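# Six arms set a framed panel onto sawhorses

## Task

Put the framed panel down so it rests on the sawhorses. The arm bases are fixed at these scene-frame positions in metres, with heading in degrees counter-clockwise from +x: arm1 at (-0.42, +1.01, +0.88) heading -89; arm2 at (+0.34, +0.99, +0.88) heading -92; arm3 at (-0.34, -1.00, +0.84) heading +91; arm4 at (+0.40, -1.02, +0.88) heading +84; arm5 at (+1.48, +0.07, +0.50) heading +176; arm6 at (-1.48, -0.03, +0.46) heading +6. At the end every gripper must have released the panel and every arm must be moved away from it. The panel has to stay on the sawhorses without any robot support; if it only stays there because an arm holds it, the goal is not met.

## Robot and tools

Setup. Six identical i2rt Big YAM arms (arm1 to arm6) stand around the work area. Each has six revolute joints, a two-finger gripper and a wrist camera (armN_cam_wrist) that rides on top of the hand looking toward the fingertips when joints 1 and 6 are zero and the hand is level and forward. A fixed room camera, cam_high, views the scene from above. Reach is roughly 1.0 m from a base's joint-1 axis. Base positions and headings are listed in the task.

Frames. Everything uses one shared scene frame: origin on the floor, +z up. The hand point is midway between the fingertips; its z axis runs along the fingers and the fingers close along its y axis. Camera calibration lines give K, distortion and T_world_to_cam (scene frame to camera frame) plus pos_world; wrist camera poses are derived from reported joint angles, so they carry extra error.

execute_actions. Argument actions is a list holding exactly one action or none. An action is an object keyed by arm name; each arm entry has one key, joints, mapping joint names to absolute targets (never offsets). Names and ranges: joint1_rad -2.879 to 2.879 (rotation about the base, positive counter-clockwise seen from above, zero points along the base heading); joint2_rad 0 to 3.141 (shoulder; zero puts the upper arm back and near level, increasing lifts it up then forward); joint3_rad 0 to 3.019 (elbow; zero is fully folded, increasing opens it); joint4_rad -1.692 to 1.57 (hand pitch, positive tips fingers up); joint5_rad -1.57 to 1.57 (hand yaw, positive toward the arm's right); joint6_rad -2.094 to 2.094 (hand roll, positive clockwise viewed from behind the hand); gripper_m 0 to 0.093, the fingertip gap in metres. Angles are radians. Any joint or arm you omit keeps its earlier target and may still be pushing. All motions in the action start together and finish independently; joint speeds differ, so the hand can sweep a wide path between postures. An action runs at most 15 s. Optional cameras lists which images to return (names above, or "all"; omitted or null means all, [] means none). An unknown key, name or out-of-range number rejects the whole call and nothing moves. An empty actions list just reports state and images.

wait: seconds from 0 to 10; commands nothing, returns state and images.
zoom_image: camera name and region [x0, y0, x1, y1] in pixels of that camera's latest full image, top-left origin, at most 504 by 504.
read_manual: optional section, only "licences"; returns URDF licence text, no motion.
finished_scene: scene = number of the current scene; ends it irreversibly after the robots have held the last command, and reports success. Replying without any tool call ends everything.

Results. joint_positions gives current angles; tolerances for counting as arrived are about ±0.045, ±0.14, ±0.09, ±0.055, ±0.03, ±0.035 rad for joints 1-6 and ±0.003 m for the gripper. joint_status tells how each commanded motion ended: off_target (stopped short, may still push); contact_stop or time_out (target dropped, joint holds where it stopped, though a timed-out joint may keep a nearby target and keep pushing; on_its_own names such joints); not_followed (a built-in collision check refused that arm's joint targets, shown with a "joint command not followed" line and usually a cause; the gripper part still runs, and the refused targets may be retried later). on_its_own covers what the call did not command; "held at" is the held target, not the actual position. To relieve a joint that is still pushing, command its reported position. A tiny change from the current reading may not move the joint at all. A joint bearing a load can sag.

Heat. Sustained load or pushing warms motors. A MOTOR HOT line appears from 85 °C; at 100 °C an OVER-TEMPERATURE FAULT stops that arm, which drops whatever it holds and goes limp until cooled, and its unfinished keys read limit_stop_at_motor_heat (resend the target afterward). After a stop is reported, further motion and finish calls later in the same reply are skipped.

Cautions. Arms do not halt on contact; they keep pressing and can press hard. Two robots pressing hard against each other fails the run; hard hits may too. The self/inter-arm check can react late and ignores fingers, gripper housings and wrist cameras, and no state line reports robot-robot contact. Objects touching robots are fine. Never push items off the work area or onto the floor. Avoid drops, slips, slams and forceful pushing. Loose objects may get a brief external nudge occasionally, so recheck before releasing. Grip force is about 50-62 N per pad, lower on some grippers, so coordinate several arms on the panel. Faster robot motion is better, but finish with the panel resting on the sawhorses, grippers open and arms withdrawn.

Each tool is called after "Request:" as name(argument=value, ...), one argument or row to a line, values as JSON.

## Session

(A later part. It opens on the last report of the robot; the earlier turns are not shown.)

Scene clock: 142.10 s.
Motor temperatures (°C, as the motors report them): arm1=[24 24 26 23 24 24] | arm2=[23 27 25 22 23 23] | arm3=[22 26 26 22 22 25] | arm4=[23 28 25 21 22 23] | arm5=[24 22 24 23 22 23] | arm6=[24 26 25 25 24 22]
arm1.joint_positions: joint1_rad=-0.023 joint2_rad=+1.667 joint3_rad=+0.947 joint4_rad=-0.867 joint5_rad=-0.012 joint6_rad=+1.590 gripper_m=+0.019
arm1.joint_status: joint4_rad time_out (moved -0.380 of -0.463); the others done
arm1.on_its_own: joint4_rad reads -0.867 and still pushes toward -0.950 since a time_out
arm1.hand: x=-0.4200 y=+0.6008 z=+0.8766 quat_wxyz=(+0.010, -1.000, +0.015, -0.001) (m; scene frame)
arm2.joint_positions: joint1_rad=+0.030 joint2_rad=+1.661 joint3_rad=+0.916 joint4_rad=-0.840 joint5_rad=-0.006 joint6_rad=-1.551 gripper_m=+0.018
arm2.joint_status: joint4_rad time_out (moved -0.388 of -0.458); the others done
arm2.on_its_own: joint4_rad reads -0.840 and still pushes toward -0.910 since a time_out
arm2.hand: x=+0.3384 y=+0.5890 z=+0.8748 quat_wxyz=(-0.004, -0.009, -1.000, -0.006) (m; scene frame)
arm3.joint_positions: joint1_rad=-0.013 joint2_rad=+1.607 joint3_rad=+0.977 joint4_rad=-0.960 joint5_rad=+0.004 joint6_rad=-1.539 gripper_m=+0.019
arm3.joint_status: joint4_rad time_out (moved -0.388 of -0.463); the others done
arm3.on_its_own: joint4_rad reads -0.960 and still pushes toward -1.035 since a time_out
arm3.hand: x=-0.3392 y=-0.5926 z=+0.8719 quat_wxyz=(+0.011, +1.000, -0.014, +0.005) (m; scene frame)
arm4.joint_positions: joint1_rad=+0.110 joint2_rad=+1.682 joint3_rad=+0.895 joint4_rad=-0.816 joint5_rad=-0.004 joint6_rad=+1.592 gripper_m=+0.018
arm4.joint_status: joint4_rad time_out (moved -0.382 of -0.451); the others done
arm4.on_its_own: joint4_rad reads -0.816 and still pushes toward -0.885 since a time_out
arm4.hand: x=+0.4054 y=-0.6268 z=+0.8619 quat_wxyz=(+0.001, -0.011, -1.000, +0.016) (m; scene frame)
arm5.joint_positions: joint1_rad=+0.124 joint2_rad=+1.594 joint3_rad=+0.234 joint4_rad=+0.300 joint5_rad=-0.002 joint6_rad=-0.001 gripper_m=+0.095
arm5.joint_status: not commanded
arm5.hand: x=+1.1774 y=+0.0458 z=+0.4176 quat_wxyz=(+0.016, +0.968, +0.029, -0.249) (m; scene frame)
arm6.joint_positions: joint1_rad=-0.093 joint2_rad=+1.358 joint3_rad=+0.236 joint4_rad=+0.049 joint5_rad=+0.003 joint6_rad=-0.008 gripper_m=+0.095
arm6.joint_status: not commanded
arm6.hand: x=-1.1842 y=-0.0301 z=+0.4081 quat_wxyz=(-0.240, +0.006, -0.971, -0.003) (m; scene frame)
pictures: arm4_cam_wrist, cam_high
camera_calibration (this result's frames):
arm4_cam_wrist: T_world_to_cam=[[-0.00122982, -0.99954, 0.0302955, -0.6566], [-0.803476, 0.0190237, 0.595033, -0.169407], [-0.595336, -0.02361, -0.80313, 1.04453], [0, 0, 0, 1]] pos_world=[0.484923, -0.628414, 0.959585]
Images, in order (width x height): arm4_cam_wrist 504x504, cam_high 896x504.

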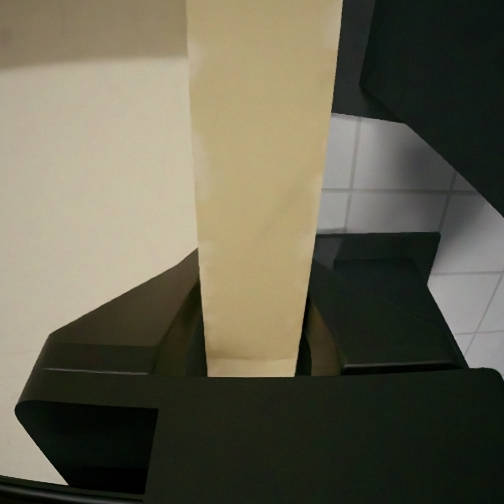

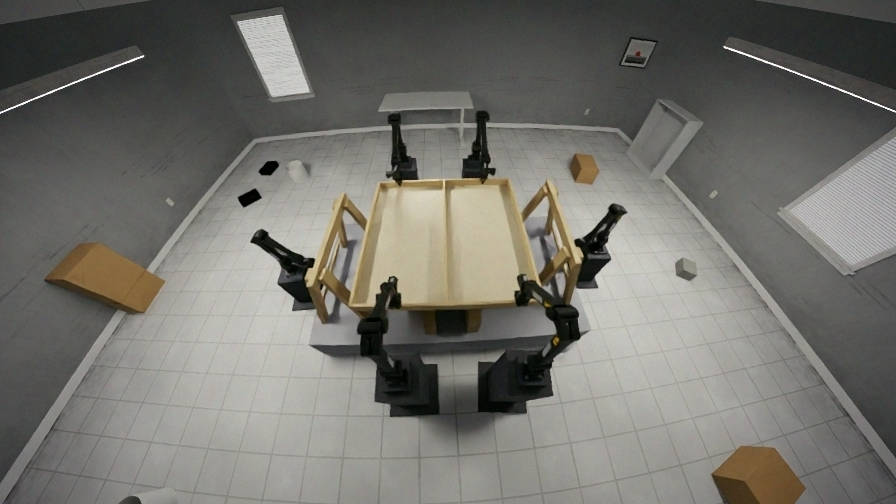

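Request:
execute_actions(
  actions=[
    {"arm1":{"joints":{"joint2_rad":1.393,"joint3_rad":1.255,"joint4_rad":-1.35}},"arm2":{"joints":{"joint2_rad":1.37,"joint3_rad":1.19,"joint4_rad":-1.315}},"arm3":{"joints":{"joint2_rad":1.369,"joint3_rad":1.317,"joint4_rad":-1.434}},"arm4":{"joints":{"joint2_rad":1.371,"joint3_rad":1.17,"joint4_rad":-1.295}},"arm5":{"joints":{"joint1_rad":0.07,"joint2_rad":1.795,"joint3_rad":0.626,"joint4_rad":0.122}},"arm6":{"joints":{"joint2_rad":1.65,"joint3_rad":0.634,"joint4_rad":-0.03}}},
  ],
)

Scene clock: 155.10 s.
Motor temperatures (°C, as the motors report them): arm1=[24 25 29 23 25 24] | arm2=[23 27 27 22 23 23] | arm3=[22 26 30 22 22 25] | arm4=[23 28 27 21 22 23] | arm5=[24 23 25 23 22 23] | arm6=[24 26 26 25 24 22]
arm1.joint_positions: joint1_rad=-0.025 joint2_rad=+1.460 joint3_rad=+1.169 joint4_rad=-1.300 joint5_rad=-0.009 joint6_rad=+1.589 gripper_m=+0.019
arm1.joint_status: all done
arm1.hand: x=-0.4198 y=+0.6010 z=+1.0319 quat_wxyz=(+0.013, -1.000, +0.016, +0.001) (m; scene frame)
arm2.joint_positions: joint1_rad=+0.031 joint2_rad=+1.451 joint3_rad=+1.125 joint4_rad=-1.252 joint5_rad=-0.004 joint6_rad=-1.550 gripper_m=+0.018
arm2.joint_status: joint4_rad time_out (moved -0.412 of -0.475); the others done
arm2.on_its_own: joint4_rad reads -1.252 and still pushes toward -1.315 since a time_out
arm2.hand: x=+0.3385 y=+0.5858 z=+1.0245 quat_wxyz=(-0.004, -0.008, -1.000, -0.003) (m; scene frame)
arm3.joint_positions: joint1_rad=-0.016 joint2_rad=+1.436 joint3_rad=+1.228 joint4_rad=-1.385 joint5_rad=+0.003 joint6_rad=-1.543 gripper_m=+0.019
arm3.joint_status: all done
arm3.hand: x=-0.3389 y=-0.5929 z=+1.0265 quat_wxyz=(+0.012, +1.000, -0.014, +0.004) (m; scene frame)
arm4.joint_positions: joint1_rad=+0.109 joint2_rad=+1.459 joint3_rad=+1.092 joint4_rad=-1.232 joint5_rad=-0.004 joint6_rad=+1.591 gripper_m=+0.018
arm4.joint_status: joint4_rad time_out (moved -0.416 of -0.479); the others done
arm4.on_its_own: joint4_rad reads -1.232 and still pushes toward -1.295 since a time_out
arm4.hand: x=+0.4056 y=-0.6232 z=+1.0103 quat_wxyz=(+0.002, -0.012, -1.000, +0.014) (m; scene frame)
arm5.joint_positions: joint1_rad=+0.079 joint2_rad=+1.805 joint3_rad=+0.505 joint4_rad=+0.091 joint5_rad=+0.001 joint6_rad=+0.037 gripper_m=+0.095
arm5.joint_status: joint3_rad time_out (moved +0.271 of +0.392); the others done
arm5.on_its_own: joint3_rad reads +0.505 and still pushes toward +0.618 since a time_out
arm5.hand: x=+1.1110 y=+0.0585 z=+0.3825 quat_wxyz=(+0.011, +0.984, -0.012, -0.176) (m; scene frame)
arm6.joint_positions: joint1_rad=-0.093 joint2_rad=+1.652 joint3_rad=+0.526 joint4_rad=-0.058 joint5_rad=+0.005 joint6_rad=+0.031 gripper_m=+0.095
arm6.joint_status: joint3_rad time_out (moved +0.289 of +0.398); the others done
arm6.on_its_own: joint3_rad reads +0.526 and still pushes toward +0.634 since a time_out
arm6.hand: x=-1.0987 y=-0.0294 z=+0.3821 quat_wxyz=(-0.186, -0.012, -0.982, -0.006) (m; scene frame)
pictures: arm1_cam_wrist, arm2_cam_wrist, arm3_cam_wrist, arm4_cam_wrist, arm5_cam_wrist, arm6_cam_wrist, cam_high
camera_calibration (this result's frames):
arm1_cam_wrist: T_world_to_cam=[[0.0290386, 0.998745, 0.0408125, -0.627424], [0.811148, -0.0474044, 0.582916, -0.224466], [0.584119, 0.0161779, -0.811507, 1.19794], [0, 0, 0, 1]] pos_world=[-0.499446, 0.596616, 1.12859]
arm2_cam_wrist: T_world_to_cam=[[-0.00729968, -0.999697, -0.0235098, 0.613131], [-0.811765, -0.00780487, 0.583931, -0.312418], [-0.583938, 0.023347, -0.811463, 1.1379], [0, 0, 0, 1]] pos_world=[0.415326, 0.583941, 1.12021]
arm3_cam_wrist: T_world_to_cam=[[0.0232232, 0.999108, -0.0352801, 0.640986], [0.811194, 0.00179398, 0.584775, -0.320704], [0.584316, -0.0421994, -0.810428, 1.12993], [0, 0, 0, 1]] pos_world=[-0.414968, -0.592156, 1.12588]
arm4_cam_wrist: T_world_to_cam=[[-0.00161023, -0.999638, 0.0268595, -0.653991], [-0.803006, 0.0173, 0.59572, -0.259567], [-0.595969, -0.0206091, -0.802743, 1.16568], [0, 0, 0, 1]] pos_world=[0.485222, -0.625241, 1.10794]
arm5_cam_wrist: T_world_to_cam=[[0.0259391, 0.999318, -0.0262673, -0.0786781], [0.963857, -0.0180318, 0.265808, -1.16684], [0.265153, -0.0322127, -0.963668, 0.199317], [0, 0, 0, 1]] pos_world=[1.07386, 0.0640047, 0.500164]
arm6_cam_wrist: T_world_to_cam=[[-0.028732, -0.999577, -0.00458826, -0.0597292], [-0.965524, 0.0265646, 0.258954, -1.1555], [-0.258723, 0.0118704, -0.965879, 0.208108], [0, 0, 0, 1]] pos_world=[-1.06354, -0.0314788, 0.499955]
Images, in order (width x height): arm1_cam_wrist 504x504, arm2_cam_wrist 504x504, arm3_cam_wrist 504x504, arm4_cam_wrist 504x504, arm5_cam_wrist 504x504, arm6_cam_wrist 504x504, cam_high 896x504.

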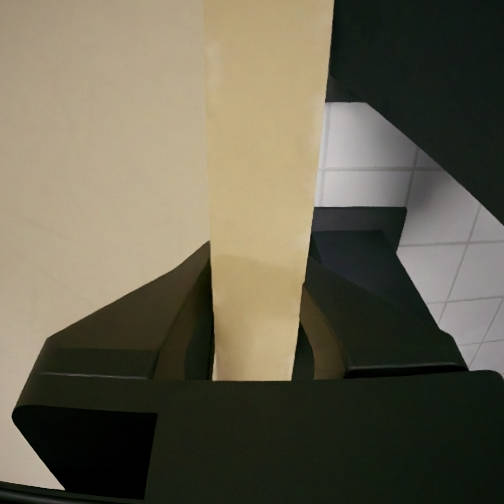

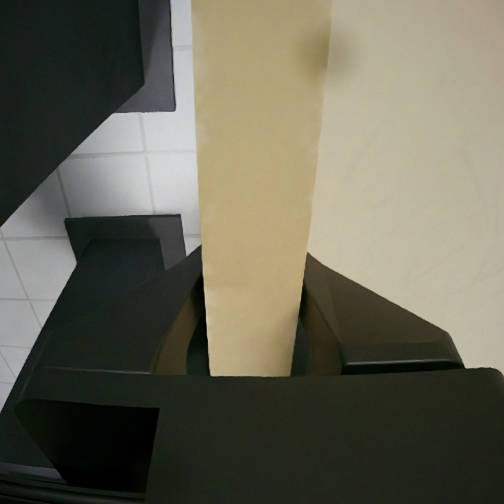

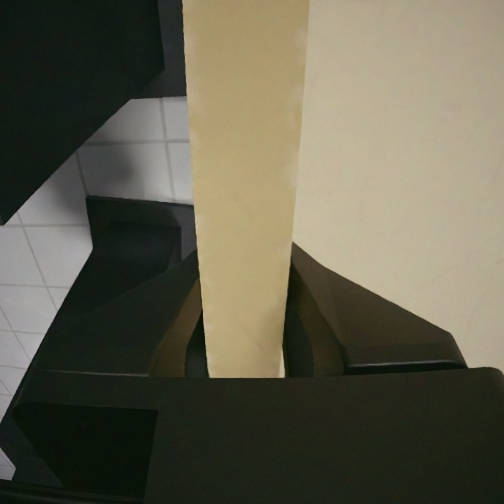

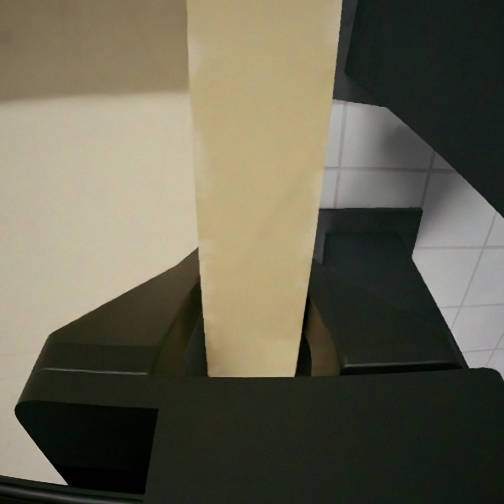

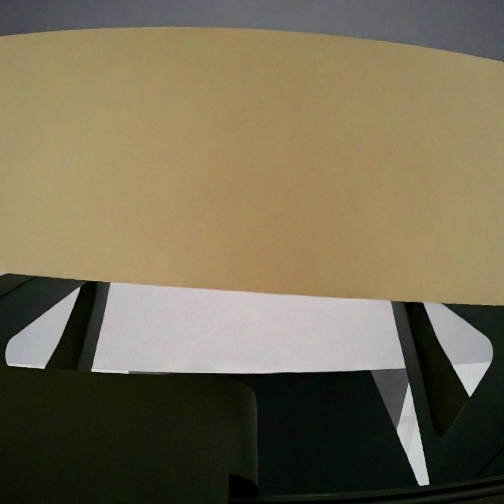

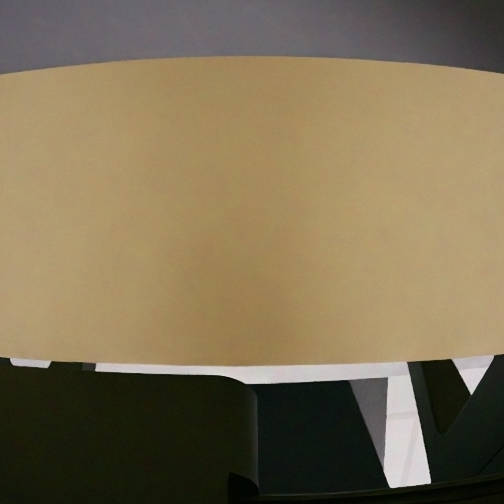

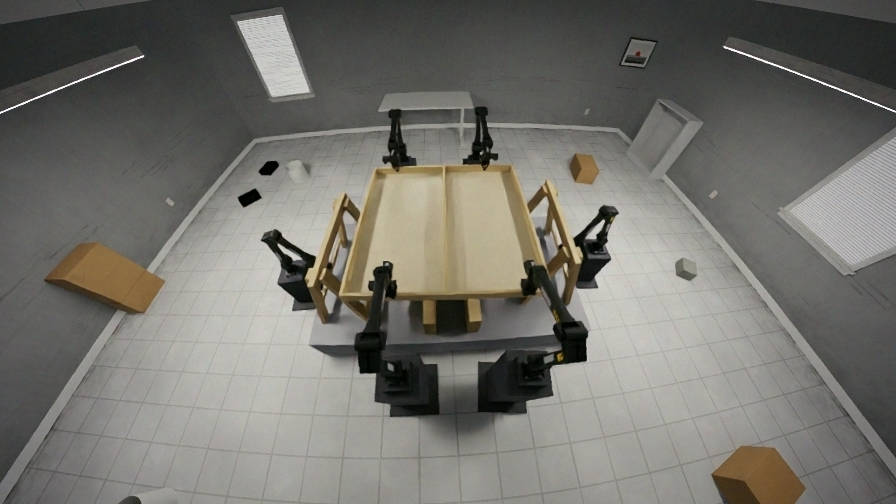

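Request:
execute_actions(
  actions=[
    {"arm5":{"joints":{"joint2_rad":1.88,"joint3_rad":0.94,"joint4_rad":-0.09}},"arm6":{"joints":{"joint2_rad":1.75,"joint3_rad":0.94,"joint4_rad":-0.22}}},
  ],
  cameras=["cam_high","arm5_cam_wrist","arm6_cam_wrist"],
)

Scene clock: 165.30 s.
Motor temperatures (°C, as the motors report them): arm1=[24 25 32 23 25 24] | arm2=[23 28 30 22 23 23] | arm3=[22 27 36 22 22 25] | arm4=[23 28 31 21 22 23] | arm5=[24 23 28 23 22 23] | arm6=[24 26 31 25 24 22]
arm1.joint_positions: joint1_rad=-0.025 joint2_rad=+1.460 joint3_rad=+1.169 joint4_rad=-1.300 joint5_rad=-0.009 joint6_rad=+1.589 gripper_m=+0.019
arm1.joint_status: not commanded
arm1.hand: x=-0.4198 y=+0.6010 z=+1.0319 quat_wxyz=(+0.013, -1.000, +0.016, +0.001) (m; scene frame)
arm2.joint_positions: joint1_rad=+0.031 joint2_rad=+1.451 joint3_rad=+1.125 joint4_rad=-1.252 joint5_rad=-0.004 joint6_rad=-1.550 gripper_m=+0.018
arm2.joint_status: not commanded
arm2.on_its_own: joint4_rad reads -1.252 and still pushes toward -1.315 since a time_out
arm2.hand: x=+0.3385 y=+0.5858 z=+1.0245 quat_wxyz=(-0.004, -0.008, -1.000, -0.003) (m; scene frame)
arm3.joint_positions: joint1_rad=-0.016 joint2_rad=+1.436 joint3_rad=+1.228 joint4_rad=-1.385 joint5_rad=+0.003 joint6_rad=-1.543 gripper_m=+0.019
arm3.joint_status: not commanded
arm3.hand: x=-0.3389 y=-0.5929 z=+1.0265 quat_wxyz=(+0.012, +1.000, -0.014, +0.004) (m; scene frame)
arm4.joint_positions: joint1_rad=+0.109 joint2_rad=+1.459 joint3_rad=+1.092 joint4_rad=-1.232 joint5_rad=-0.004 joint6_rad=+1.591 gripper_m=+0.018
arm4.joint_status: not commanded
arm4.on_its_own: joint4_rad reads -1.232 and still pushes toward -1.295 since a time_out
arm4.hand: x=+0.4056 y=-0.6232 z=+1.0103 quat_wxyz=(+0.002, -0.012, -1.000, +0.014) (m; scene frame)
arm5.joint_positions: joint1_rad=+0.069 joint2_rad=+1.920 joint3_rad=+0.807 joint4_rad=-0.167 joint5_rad=+0.005 joint6_rad=+0.025 gripper_m=+0.095
arm5.joint_status: joint3_rad time_out (moved +0.302 of +0.435); joint4_rad time_out (moved -0.257 of -0.181); the others done
arm5.on_its_own: joint3_rad reads +0.807 and still pushes toward +0.919 since a time_out; joint4_rad reads -0.167 and still pushes toward -0.090 since a time_out
arm5.hand: x=+1.0214 y=+0.0620 z=+0.3817 quat_wxyz=(+0.007, +0.990, -0.010, -0.141) (m; scene frame)
arm6.joint_positions: joint1_rad=-0.093 joint2_rad=+1.780 joint3_rad=+0.816 joint4_rad=-0.294 joint5_rad=+0.005 joint6_rad=+0.028 gripper_m=+0.095
arm6.joint_status: joint3_rad time_out (moved +0.290 of +0.414); joint4_rad time_out (moved -0.236 of -0.162); the others done
arm6.on_its_own: joint3_rad reads +0.816 and still pushes toward +0.928 since a time_out; joint4_rad reads -0.294 and still pushes toward -0.220 since a time_out
arm6.hand: x=-1.0157 y=-0.0288 z=+0.3901 quat_wxyz=(-0.149, -0.011, -0.989, -0.005) (m; scene frame)
pictures: arm5_cam_wrist, arm6_cam_wrist, cam_high
camera_calibration (this result's frames):
arm5_cam_wrist: T_world_to_cam=[[0.0249505, 0.999566, -0.0156603, -0.0828521], [0.942794, -0.0183183, 0.332872, -1.08426], [0.33244, -0.0230698, -0.942842, 0.145141], [0, 0, 0, 1]] pos_world=[0.976053, 0.0663027, 0.496468]
arm6_cam_wrist: T_world_to_cam=[[-0.025766, -0.999667, -0.00106485, -0.0550585], [-0.943698, 0.023972, 0.329939, -1.08301], [-0.329804, 0.00950612, -0.944002, 0.156554], [0, 0, 0, 1]] pos_world=[-0.971824, -0.0305664, 0.505057]
Images, in order (width x height): arm5_cam_wrist 504x504, arm6_cam_wrist 504x504, cam_high 896x504.

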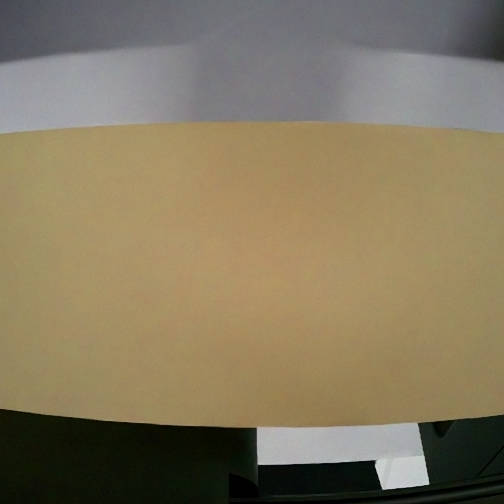

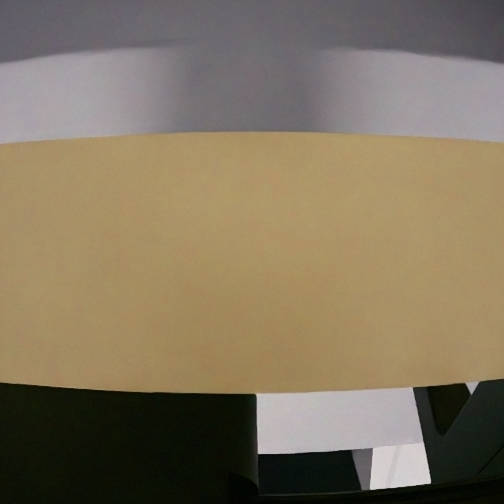

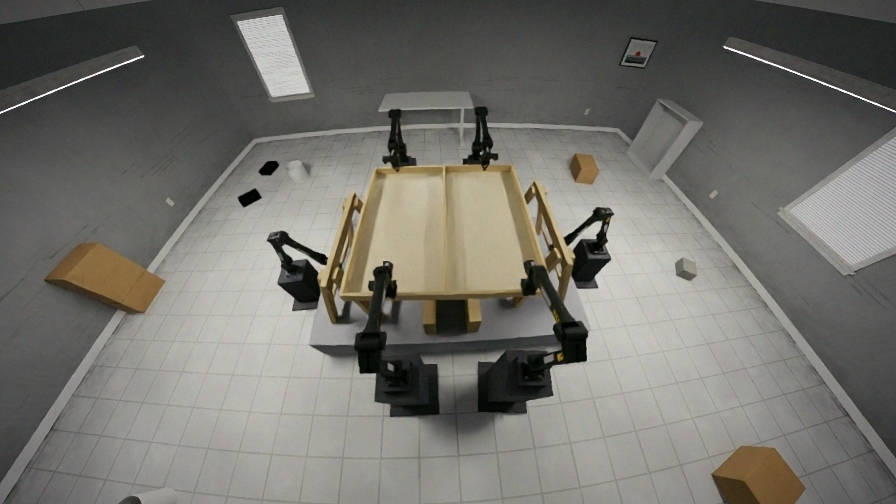

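Request:
execute_actions(
  actions=[
    {"arm5":{"joints":{"joint2_rad":2.14,"joint3_rad":1.5,"joint4_rad":-0.33}},"arm6":{"joints":{"joint2_rad":2.06,"joint3_rad":1.5,"joint4_rad":-0.41}}},
  ],
  cameras=["cam_high","arm5_cam_wrist","arm6_cam_wrist"],
)

Scene clock: 173.37 s.
Motor temperatures (°C, as the motors report them): arm1=[24 25 34 23 25 24] | arm2=[23 28 31 22 23 23] | arm3=[22 27 38 22 22 25] | arm4=[23 28 32 21 22 23] | arm5=[24 24 31 23 22 23] | arm6=[24 27 33 26 24 22]
arm1.joint_positions: joint1_rad=-0.025 joint2_rad=+1.460 joint3_rad=+1.169 joint4_rad=-1.300 joint5_rad=-0.009 joint6_rad=+1.589 gripper_m=+0.019
arm1.joint_status: not commanded
arm1.hand: x=-0.4198 y=+0.6010 z=+1.0319 quat_wxyz=(+0.013, -1.000, +0.016, +0.001) (m; scene frame)
arm2.joint_positions: joint1_rad=+0.031 joint2_rad=+1.451 joint3_rad=+1.125 joint4_rad=-1.252 joint5_rad=-0.004 joint6_rad=-1.550 gripper_m=+0.018
arm2.joint_status: not commanded
arm2.on_its_own: joint4_rad reads -1.252 and still pushes toward -1.315 since a time_out
arm2.hand: x=+0.3385 y=+0.5858 z=+1.0245 quat_wxyz=(-0.004, -0.008, -1.000, -0.003) (m; scene frame)
arm3.joint_positions: joint1_rad=-0.016 joint2_rad=+1.436 joint3_rad=+1.228 joint4_rad=-1.385 joint5_rad=+0.003 joint6_rad=-1.543 gripper_m=+0.019
arm3.joint_status: not commanded
arm3.hand: x=-0.3389 y=-0.5929 z=+1.0265 quat_wxyz=(+0.012, +1.000, -0.014, +0.004) (m; scene frame)
arm4.joint_positions: joint1_rad=+0.109 joint2_rad=+1.459 joint3_rad=+1.092 joint4_rad=-1.232 joint5_rad=-0.004 joint6_rad=+1.591 gripper_m=+0.018
arm4.joint_status: not commanded
arm4.on_its_own: joint4_rad reads -1.232 and still pushes toward -1.295 since a time_out
arm4.hand: x=+0.4056 y=-0.6232 z=+1.0103 quat_wxyz=(+0.002, -0.012, -1.000, +0.014) (m; scene frame)
arm5.joint_positions: joint1_rad=+0.069 joint2_rad=+2.187 joint3_rad=+1.401 joint4_rad=-0.390 joint5_rad=+0.001 joint6_rad=-0.025 gripper_m=+0.095
arm5.joint_status: joint3_rad time_out (moved +0.595 of +0.693); joint4_rad time_out (moved -0.223 of -0.163); the others done
arm5.on_its_own: joint3_rad reads +1.401 and still pushes toward +1.500 since a time_out; joint4_rad reads -0.390 and still pushes toward -0.330 since a time_out
arm5.hand: x=+0.8149 y=+0.0600 z=+0.3987 quat_wxyz=(+0.005, +0.981, +0.014, -0.193) (m; scene frame)
arm6.joint_positions: joint1_rad=-0.093 joint2_rad=+2.076 joint3_rad=+1.418 joint4_rad=-0.457 joint5_rad=+0.004 joint6_rad=+0.025 gripper_m=+0.095
arm6.joint_status: all done
arm6.hand: x=-0.8005 y=-0.0272 z=+0.4234 quat_wxyz=(-0.220, -0.010, -0.975, -0.006) (m; scene frame)
pictures: arm5_cam_wrist, arm6_cam_wrist, cam_high
camera_calibration (this result's frames):
arm5_cam_wrist: T_world_to_cam=[[-0.0225458, 0.999737, -0.00424068, -0.041364], [0.972409, 0.0229143, 0.232152, -0.881703], [0.232188, 0.00111039, -0.97267, 0.32199], [0, 0, 0, 1]] pos_world=[0.781682, 0.0611992, 0.517704]
arm6_cam_wrist: T_world_to_cam=[[-0.0230967, -0.99972, -0.00521989, -0.0439753], [-0.981223, 0.0216686, 0.191657, -0.862504], [-0.19149, 0.00954851, -0.981448, 0.385547], [0, 0, 0, 1]] pos_world=[-0.773496, -0.028955, 0.543469]
Images, in order (width x height): arm5_cam_wrist 504x504, arm6_cam_wrist 504x504, cam_high 896x504.

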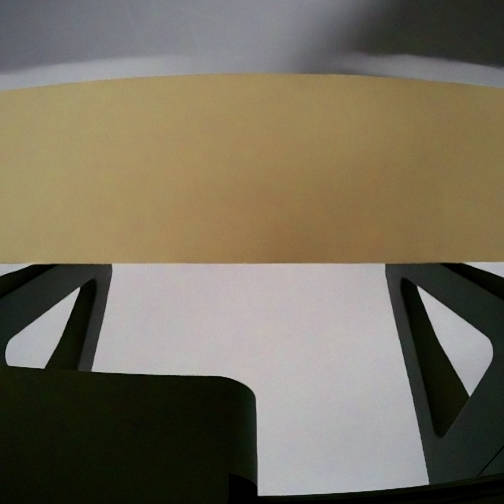

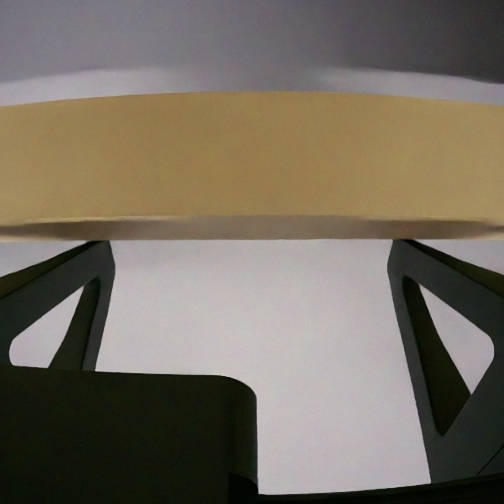

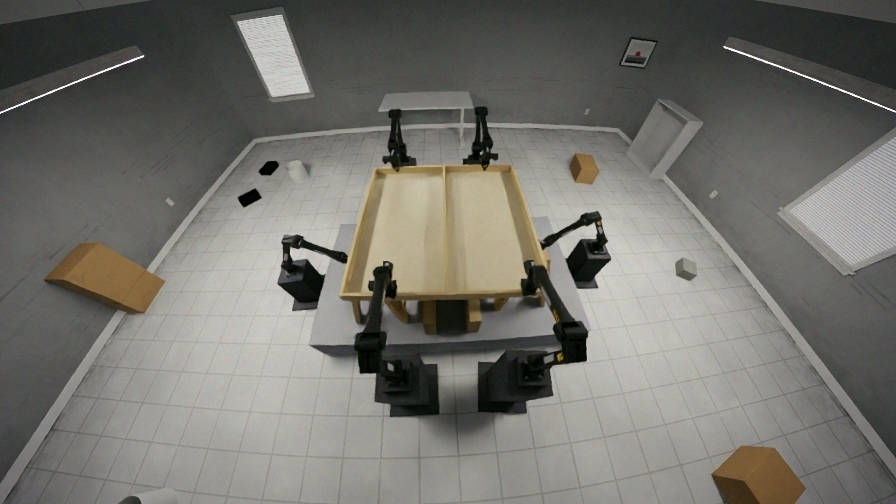

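Request:
execute_actions(
  actions=[
    {"arm5":{"joints":{"joint1_rad":0.1,"joint2_rad":2.46,"joint3_rad":2.08,"joint4_rad":-0.58}},"arm6":{"joints":{"joint2_rad":2.41,"joint3_rad":2.07,"joint4_rad":-0.64}}},
  ],
  cameras=["cam_high","arm5_cam_wrist","arm6_cam_wrist"],
)

Scene clock: 183.73 s.
Motor temperatures (°C, as the motors report them): arm1=[24 25 36 23 25 24] | arm2=[23 28 33 22 23 23] | arm3=[22 27 41 22 22 25] | arm4=[23 29 34 21 22 23] | arm5=[24 26 33 24 22 23] | arm6=[24 28 36 26 24 22]
arm1.joint_positions: joint1_rad=-0.025 joint2_rad=+1.460 joint3_rad=+1.169 joint4_rad=-1.300 joint5_rad=-0.009 joint6_rad=+1.589 gripper_m=+0.019
arm1.joint_status: not commanded
arm1.hand: x=-0.4198 y=+0.6010 z=+1.0319 quat_wxyz=(+0.013, -1.000, +0.016, +0.001) (m; scene frame)
arm2.joint_positions: joint1_rad=+0.031 joint2_rad=+1.451 joint3_rad=+1.125 joint4_rad=-1.252 joint5_rad=-0.004 joint6_rad=-1.550 gripper_m=+0.018
arm2.joint_status: not commanded
arm2.on_its_own: joint4_rad reads -1.252 and still pushes toward -1.315 since a time_out
arm2.hand: x=+0.3385 y=+0.5858 z=+1.0245 quat_wxyz=(-0.004, -0.008, -1.000, -0.003) (m; scene frame)
arm3.joint_positions: joint1_rad=-0.016 joint2_rad=+1.436 joint3_rad=+1.228 joint4_rad=-1.385 joint5_rad=+0.003 joint6_rad=-1.543 gripper_m=+0.019
arm3.joint_status: not commanded
arm3.hand: x=-0.3389 y=-0.5929 z=+1.0265 quat_wxyz=(+0.012, +1.000, -0.014, +0.004) (m; scene frame)
arm4.joint_positions: joint1_rad=+0.109 joint2_rad=+1.459 joint3_rad=+1.092 joint4_rad=-1.232 joint5_rad=-0.004 joint6_rad=+1.591 gripper_m=+0.018
arm4.joint_status: not commanded
arm4.on_its_own: joint4_rad reads -1.232 and still pushes toward -1.295 since a time_out
arm4.hand: x=+0.4056 y=-0.6232 z=+1.0103 quat_wxyz=(+0.002, -0.012, -1.000, +0.014) (m; scene frame)
arm5.joint_positions: joint1_rad=+0.085 joint2_rad=+2.495 joint3_rad=+1.971 joint4_rad=-0.632 joint5_rad=+0.000 joint6_rad=-0.026 gripper_m=+0.095
arm5.joint_status: joint3_rad time_out (moved +0.570 of +0.679); the others done
arm5.on_its_own: joint3_rad reads +1.971 and still pushes toward +2.080 since a time_out
arm5.hand: x=+0.6810 y=+0.0463 z=+0.3833 quat_wxyz=(+0.007, +0.979, +0.022, -0.203) (m; scene frame)
arm6.joint_positions: joint1_rad=-0.093 joint2_rad=+2.422 joint3_rad=+1.975 joint4_rad=-0.683 joint5_rad=+0.004 joint6_rad=+0.027 gripper_m=+0.095
arm6.joint_status: joint3_rad time_out (moved +0.557 of +0.652); the others done
arm6.on_its_own: joint3_rad reads +1.975 and still pushes toward +2.070 since a time_out
arm6.hand: x=-0.6749 y=-0.0259 z=+0.3890 quat_wxyz=(-0.213, -0.011, -0.977, -0.006) (m; scene frame)
pictures: arm5_cam_wrist, arm6_cam_wrist, cam_high
camera_calibration (this result's frames):
arm5_cam_wrist: T_world_to_cam=[[-0.0394844, 0.999209, -0.00462723, -0.0189641], [0.976425, 0.0395667, 0.212201, -0.743468], [0.212216, 0.00386048, -0.977215, 0.353333], [0, 0, 0, 1]] pos_world=[0.650208, 0.0470016, 0.502959]
arm6_cam_wrist: T_world_to_cam=[[-0.0252821, -0.999666, -0.00538361, -0.0413931], [-0.978369, 0.0236367, 0.205512, -0.73612], [-0.205316, 0.0104629, -0.97864, 0.36541], [0, 0, 0, 1]] pos_world=[-0.646219, -0.027803, 0.508663]
Images, in order (width x height): arm5_cam_wrist 504x504, arm6_cam_wrist 504x504, cam_high 896x504.

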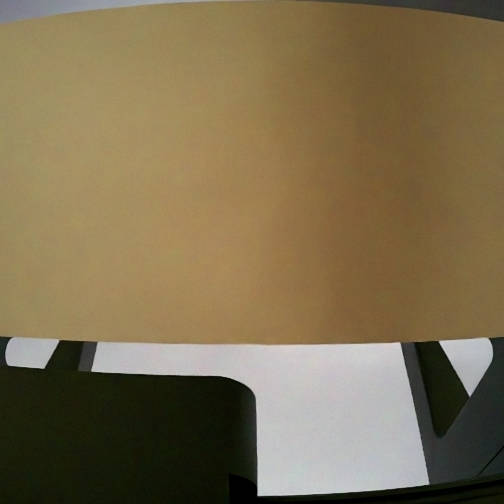

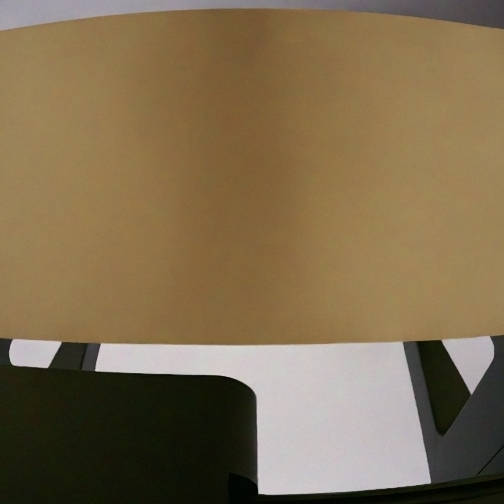

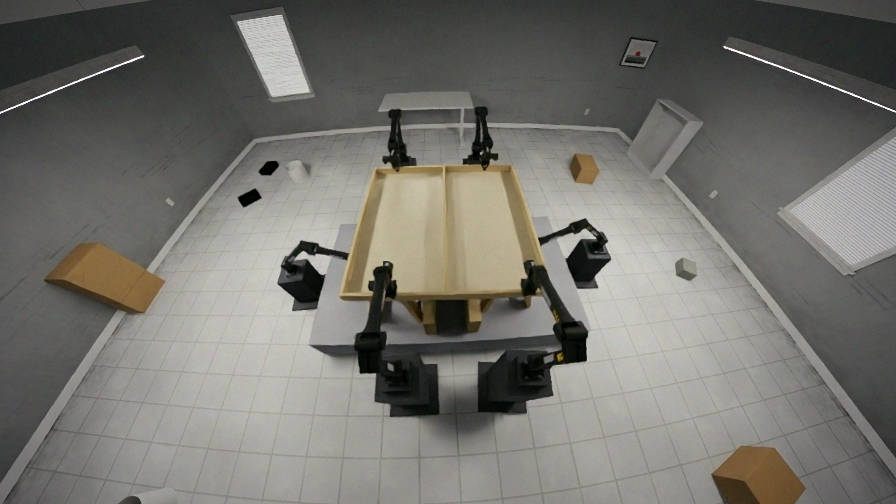

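Both beams are now near x = ±0.48. Arms 5 and 6 will back off and check the gap while the panel comes down a little.

Request:
execute_actions(
  actions=[
    {"arm5":{"joints":{"joint2_rad":2.0,"joint3_rad":1.1,"joint4_rad":-0.3}},"arm6":{"joints":{"joint2_rad":1.92,"joint3_rad":1.1,"joint4_rad":-0.38}}},
  ],
  cameras=[],
)

Request:
execute_actions(
  actions=[
    {"arm1":{"joints":{"joint2_rad":1.46,"joint3_rad":1.16,"joint4_rad":-1.19}},"arm2":{"joints":{"joint2_rad":1.445,"joint3_rad":1.1,"joint4_rad":-1.145}},"arm3":{"joints":{"joint2_rad":1.425,"joint3_rad":1.21,"joint4_rad":-1.275}},"arm4":{"joints":{"joint2_rad":1.45,"joint3_rad":1.085,"joint4_rad":-1.125}},"arm5":{"joints":{"joint2_rad":1.0,"joint3_rad":0.3,"joint4_rad":1.3}},"arm6":{"joints":{"joint2_rad":0.9,"joint3_rad":0.3,"joint4_rad":1.2}}},
  ],
  cameras=["arm5_cam_wrist","arm6_cam_wrist"],
)

Scene clock: 203.43 s.
Motor temperatures (°C, as the motors report them): arm1=[24 25 38 23 25 24] | arm2=[23 28 35 22 23 23] | arm3=[22 27 43 22 22 25] | arm4=[23 29 35 21 22 23] | arm5=[24 28 36 24 22 23] | arm6=[24 31 38 26 24 22]
arm1.joint_positions: joint1_rad=-0.025 joint2_rad=+1.460 joint3_rad=+1.169 joint4_rad=-1.300 joint5_rad=-0.009 joint6_rad=+1.589 gripper_m=+0.019
arm1.joint_status: not commanded
arm1.hand: x=-0.4198 y=+0.6010 z=+1.0319 quat_wxyz=(+0.013, -1.000, +0.016, +0.001) (m; scene frame)
arm2.joint_positions: joint1_rad=+0.031 joint2_rad=+1.451 joint3_rad=+1.125 joint4_rad=-1.252 joint5_rad=-0.004 joint6_rad=-1.550 gripper_m=+0.018
arm2.joint_status: not commanded
arm2.on_its_own: joint4_rad reads -1.252 and still pushes toward -1.315 since a time_out
arm2.hand: x=+0.3385 y=+0.5858 z=+1.0245 quat_wxyz=(-0.004, -0.008, -1.000, -0.003) (m; scene frame)
arm3.joint_positions: joint1_rad=-0.016 joint2_rad=+1.436 joint3_rad=+1.228 joint4_rad=-1.385 joint5_rad=+0.003 joint6_rad=-1.543 gripper_m=+0.019
arm3.joint_status: not commanded
arm3.hand: x=-0.3389 y=-0.5929 z=+1.0265 quat_wxyz=(+0.012, +1.000, -0.014, +0.004) (m; scene frame)
arm4.joint_positions: joint1_rad=+0.109 joint2_rad=+1.459 joint3_rad=+1.092 joint4_rad=-1.232 joint5_rad=-0.004 joint6_rad=+1.591 gripper_m=+0.018
arm4.joint_status: not commanded
arm4.on_its_own: joint4_rad reads -1.232 and still pushes toward -1.295 since a time_out
arm4.hand: x=+0.4056 y=-0.6232 z=+1.0103 quat_wxyz=(+0.002, -0.012, -1.000, +0.014) (m; scene frame)
arm5.joint_positions: joint1_rad=+0.087 joint2_rad=+2.021 joint3_rad=+1.081 joint4_rad=-0.303 joint5_rad=+0.000 joint6_rad=-0.011 gripper_m=+0.095
arm5.joint_status: all done
arm5.hand: x=+0.9234 y=+0.0511 z=+0.3972 quat_wxyz=(+0.008, +0.987, +0.016, -0.160) (m; scene frame)
arm6.joint_positions: joint1_rad=-0.093 joint2_rad=+1.916 joint3_rad=+1.083 joint4_rad=-0.383 joint5_rad=+0.004 joint6_rad=+0.008 gripper_m=+0.095
arm6.joint_status: all done
arm6.hand: x=-0.9193 y=-0.0279 z=+0.4009 quat_wxyz=(-0.171, -0.001, -0.985, -0.004) (m; scene frame)
pictures: none
No camera images: the call's "cameras" was empty. Leave "cameras" out to get every camera's image.

Scene clock: 205.43 s.
Motor temperatures (°C, as the motors report them): arm1=[24 25 37 23 25 24] | arm2=[23 28 34 22 23 23] | arm3=[22 27 42 22 22 25] | arm4=[23 29 35 21 22 23] | arm5=[24 28 35 23 22 23] | arm6=[24 30 37 26 24 22]
arm1.joint_positions: joint1_rad=-0.026 joint2_rad=+1.458 joint3_rad=+1.136 joint4_rad=-1.252 joint5_rad=-0.006 joint6_rad=+1.590 gripper_m=+0.019
arm1.joint_status: joint4_rad time_out (moved +0.048 of +0.110); the others done
arm1.on_its_own: joint4_rad reads -1.252 and still pushes toward -1.190 since a time_out
arm1.hand: x=-0.4206 y=+0.6012 z=+1.0208 quat_wxyz=(+0.004, -1.000, +0.016, +0.002) (m; scene frame)
arm2.joint_positions: joint1_rad=+0.031 joint2_rad=+1.467 joint3_rad=+1.091 joint4_rad=-1.205 joint5_rad=-0.001 joint6_rad=-1.549 gripper_m=+0.018
arm2.joint_status: joint4_rad time_out (moved +0.047 of +0.107); the others done
arm2.on_its_own: joint4_rad reads -1.205 and still pushes toward -1.145 since a time_out
arm2.hand: x=+0.3379 y=+0.5871 z=+1.0062 quat_wxyz=(-0.002, -0.008, -1.000, -0.005) (m; scene frame)
arm3.joint_positions: joint1_rad=-0.018 joint2_rad=+1.424 joint3_rad=+1.199 joint4_rad=-1.338 joint5_rad=+0.001 joint6_rad=-1.546 gripper_m=+0.019
arm3.joint_status: joint4_rad time_out (moved +0.047 of +0.110); the others done
arm3.on_its_own: joint4_rad reads -1.338 and still pushes toward -1.275 since a time_out
arm3.hand: x=-0.3384 y=-0.5919 z=+1.0203 quat_wxyz=(-0.003, +1.000, -0.013, +0.003) (m; scene frame)
arm4.joint_positions: joint1_rad=+0.109 joint2_rad=+1.472 joint3_rad=+1.070 joint4_rad=-1.188 joint5_rad=-0.004 joint6_rad=+1.591 gripper_m=+0.018
arm4.joint_status: joint4_rad time_out (moved +0.044 of +0.107); the others done
arm4.on_its_own: joint4_rad reads -1.188 and still pushes toward -1.125 since a time_out
arm4.hand: x=+0.4058 y=-0.6210 z=+0.9976 quat_wxyz=(+0.001, -0.011, -1.000, +0.010) (m; scene frame)
arm5.joint_positions: joint1_rad=+0.087 joint2_rad=+1.001 joint3_rad=+0.309 joint4_rad=+1.278 joint5_rad=+0.000 joint6_rad=-0.011 gripper_m=+0.095
arm5.joint_status: all done
arm5.hand: x=+1.0984 y=+0.0620 z=+0.8758 quat_wxyz=(+0.009, +0.476, +0.002, -0.880) (m; scene frame)
arm6.joint_positions: joint1_rad=-0.093 joint2_rad=+0.895 joint3_rad=+0.314 joint4_rad=+1.185 joint5_rad=+0.004 joint6_rad=+0.008 gripper_m=+0.095
arm6.joint_status: all done
arm6.hand: x=-1.1104 y=-0.0334 z=+0.8510 quat_wxyz=(-0.883, -0.005, -0.470, -0.008) (m; scene frame)
pictures: arm5_cam_wrist, arm6_cam_wrist
camera_calibration (this result's frames):
arm5_cam_wrist: T_world_to_cam=[[-0.02003, 0.999738, -0.0110473, -0.0317171], [0.0435914, -0.0101657, -0.998998, 0.832291], [-0.998849, -0.0204914, -0.0433764, 1.25984], [0, 0, 0, 1]] pos_world=[1.22147, 0.0659856, 0.885754]
arm6_cam_wrist: T_world_to_cam=[[0.0000569556, -0.999665, -0.0258706, -0.011869], [-0.0437926, 0.0258433, -0.998706, 0.805622], [0.999041, 0.00118982, -0.0437765, 1.26965], [0, 0, 0, 1]] pos_world=[-1.23315, -0.0341956, 0.859853]
Images, in order (width x height): arm5_cam_wrist 504x504, arm6_cam_wrist 504x504.

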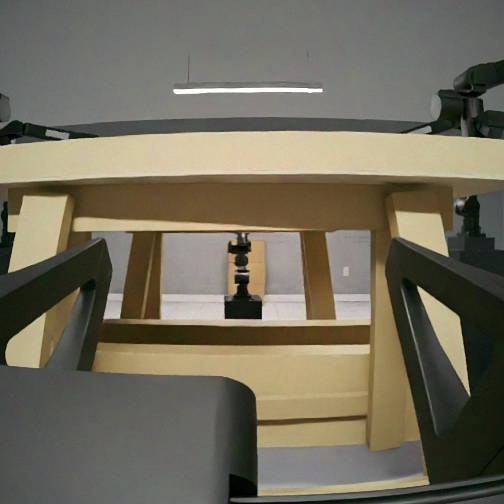

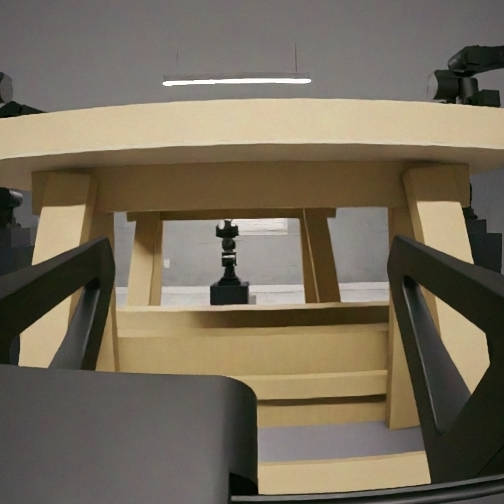

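The panel is resting on both beams, so the arms can release it.

Request:
execute_actions(
  actions=[
    {"arm1":{"joints":{"gripper_m":0.08,"joint4_rad":-1.26}},"arm2":{"joints":{"gripper_m":0.08,"joint4_rad":-1.21}},"arm3":{"joints":{"gripper_m":0.08,"joint4_rad":-1.345}},"arm4":{"joints":{"gripper_m":0.08,"joint4_rad":-1.2}}},
  ],
  cameras=[],
)

Request:
execute_actions(
  actions=[
    {"arm1":{"joints":{"joint2_rad":1.0,"joint3_rad":1.3,"joint4_rad":-1.65}},"arm2":{"joints":{"joint2_rad":1.0,"joint3_rad":1.26,"joint4_rad":-1.6}},"arm3":{"joints":{"joint2_rad":0.97,"joint3_rad":1.36,"joint4_rad":-1.68}},"arm4":{"joints":{"joint2_rad":1.0,"joint3_rad":1.24,"joint4_rad":-1.6}}},
  ],
  cameras=["cam_high","arm5_cam_wrist"],
)

Scene clock: 217.20 s.
Motor temperatures (°C, as the motors report them): arm1=[24 25 35 23 25 24] | arm2=[23 28 33 22 23 23] | arm3=[22 26 38 22 22 25] | arm4=[23 28 32 21 22 23] | arm5=[24 26 31 23 22 23] | arm6=[24 28 33 26 24 22]
arm1.joint_positions: joint1_rad=-0.024 joint2_rad=+1.458 joint3_rad=+1.136 joint4_rad=-1.251 joint5_rad=-0.004 joint6_rad=+1.585 gripper_m=+0.080
arm1.joint_status: all done
arm1.hand: x=-0.4203 y=+0.6010 z=+1.0208 quat_wxyz=(+0.004, -1.000, +0.013, +0.003) (m; scene frame)
arm2.joint_positions: joint1_rad=+0.031 joint2_rad=+1.467 joint3_rad=+1.091 joint4_rad=-1.204 joint5_rad=-0.001 joint6_rad=-1.560 gripper_m=+0.080
arm2.joint_status: all done
arm2.hand: x=+0.3379 y=+0.5867 z=+1.0063 quat_wxyz=(-0.002, -0.003, -1.000, -0.004) (m; scene frame)
arm3.joint_positions: joint1_rad=-0.018 joint2_rad=+1.424 joint3_rad=+1.199 joint4_rad=-1.335 joint5_rad=+0.001 joint6_rad=-1.558 gripper_m=+0.080
arm3.joint_status: all done
arm3.hand: x=-0.3384 y=-0.5912 z=+1.0203 quat_wxyz=(-0.004, +1.000, -0.007, +0.003) (m; scene frame)
arm4.joint_positions: joint1_rad=+0.109 joint2_rad=+1.468 joint3_rad=+1.070 joint4_rad=-1.192 joint5_rad=-0.003 joint6_rad=+1.580 gripper_m=+0.080
arm4.joint_status: all done
arm4.hand: x=+0.4060 y=-0.6219 z=+0.9990 quat_wxyz=(+0.001, -0.006, -1.000, +0.010) (m; scene frame)
arm5.joint_positions: joint1_rad=+0.087 joint2_rad=+1.001 joint3_rad=+0.309 joint4_rad=+1.278 joint5_rad=+0.000 joint6_rad=-0.011 gripper_m=+0.095
arm5.joint_status: not commanded
arm5.hand: x=+1.0984 y=+0.0620 z=+0.8758 quat_wxyz=(+0.009, +0.476, +0.002, -0.880) (m; scene frame)
arm6.joint_positions: joint1_rad=-0.093 joint2_rad=+0.895 joint3_rad=+0.314 joint4_rad=+1.185 joint5_rad=+0.004 joint6_rad=+0.008 gripper_m=+0.095
arm6.joint_status: not commanded
arm6.hand: x=-1.1104 y=-0.0334 z=+0.8510 quat_wxyz=(-0.883, -0.005, -0.470, -0.008) (m; scene frame)
pictures: none
No camera images: the call's "cameras" was empty. Leave "cameras" out to get every camera's image.

Scene clock: 218.60 s.
Motor temperatures (°C, as the motors report them): arm1=[24 25 35 23 25 24] | arm2=[23 28 33 22 23 23] | arm3=[22 26 38 22 22 25] | arm4=[23 28 33 21 22 23] | arm5=[24 25 31 23 22 23] | arm6=[24 28 32 26 24 22]
arm1.joint_positions: joint1_rad=-0.024 joint2_rad=+0.995 joint3_rad=+1.281 joint4_rad=-1.645 joint5_rad=-0.004 joint6_rad=+1.583 gripper_m=+0.080
arm1.joint_status: all done
arm1.hand: x=-0.4168 y=+0.7174 z=+1.2263 quat_wxyz=(-0.103, -0.995, +0.011, +0.003) (m; scene frame)
arm2.joint_positions: joint1_rad=+0.031 joint2_rad=+0.993 joint3_rad=+1.225 joint4_rad=-1.587 joint5_rad=-0.001 joint6_rad=-1.562 gripper_m=+0.080
arm2.joint_status: all done
arm2.hand: x=+0.3368 y=+0.6942 z=+1.2103 quat_wxyz=(-0.003, -0.002, -0.994, +0.108) (m; scene frame)
arm3.joint_positions: joint1_rad=-0.018 joint2_rad=+0.973 joint3_rad=+1.342 joint4_rad=-1.670 joint5_rad=+0.001 joint6_rad=-1.559 gripper_m=+0.080
arm3.joint_status: all done
arm3.hand: x=-0.3394 y=-0.7126 z=+1.2190 quat_wxyz=(-0.133, +0.991, -0.006, +0.002) (m; scene frame)
arm4.joint_positions: joint1_rad=+0.109 joint2_rad=+0.999 joint3_rad=+1.203 joint4_rad=-1.595 joint5_rad=-0.002 joint6_rad=+1.579 gripper_m=+0.080
arm4.joint_status: all done
arm4.hand: x=+0.4056 y=-0.7276 z=+1.2001 quat_wxyz=(+0.001, -0.006, -0.996, -0.090) (m; scene frame)
arm5.joint_positions: joint1_rad=+0.087 joint2_rad=+1.001 joint3_rad=+0.309 joint4_rad=+1.278 joint5_rad=+0.000 joint6_rad=-0.011 gripper_m=+0.095
arm5.joint_status: not commanded
arm5.hand: x=+1.0984 y=+0.0620 z=+0.8758 quat_wxyz=(+0.009, +0.476, +0.002, -0.880) (m; scene frame)
arm6.joint_positions: joint1_rad=-0.093 joint2_rad=+0.895 joint3_rad=+0.314 joint4_rad=+1.185 joint5_rad=+0.004 joint6_rad=+0.008 gripper_m=+0.095
arm6.joint_status: not commanded
arm6.hand: x=-1.1104 y=-0.0334 z=+0.8510 quat_wxyz=(-0.883, -0.005, -0.470, -0.008) (m; scene frame)
pictures: arm5_cam_wrist, cam_high
camera_calibration (this result's frames):
arm5_cam_wrist: T_world_to_cam=[[-0.02003, 0.999738, -0.0110473, -0.0317171], [0.0435914, -0.0101657, -0.998998, 0.832291], [-0.998849, -0.0204914, -0.0433764, 1.25984], [0, 0, 0, 1]] pos_world=[1.22147, 0.0659856, 0.885754]
Images, in order (width x height): arm5_cam_wrist 504x504, cam_high 896x504.

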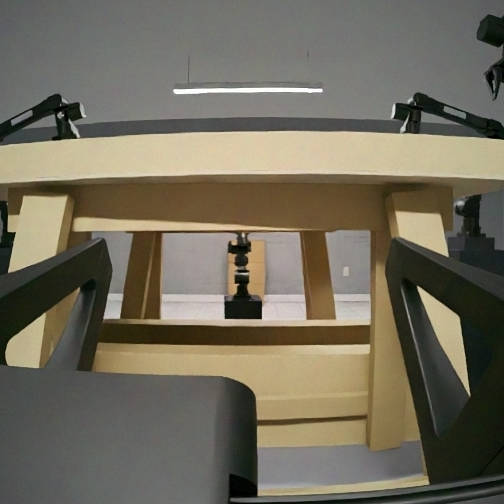

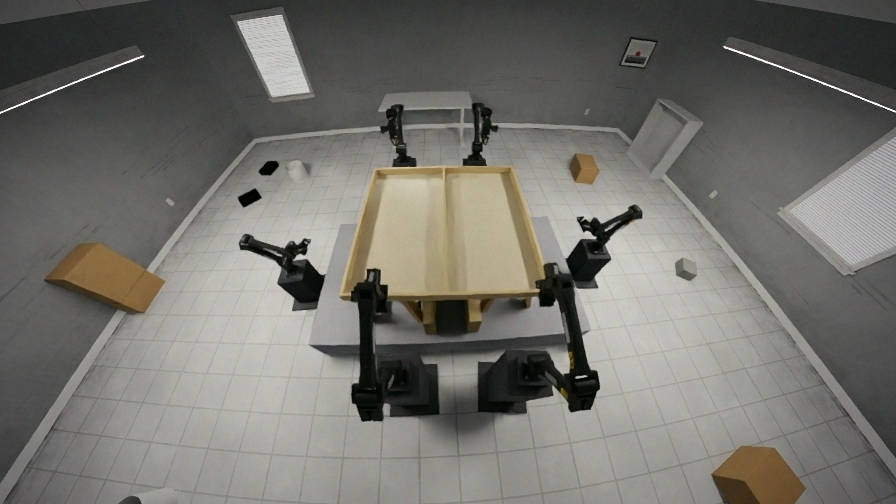

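Request:
finished_scene(
  scene=1,
)

The scene is finished: the task was done.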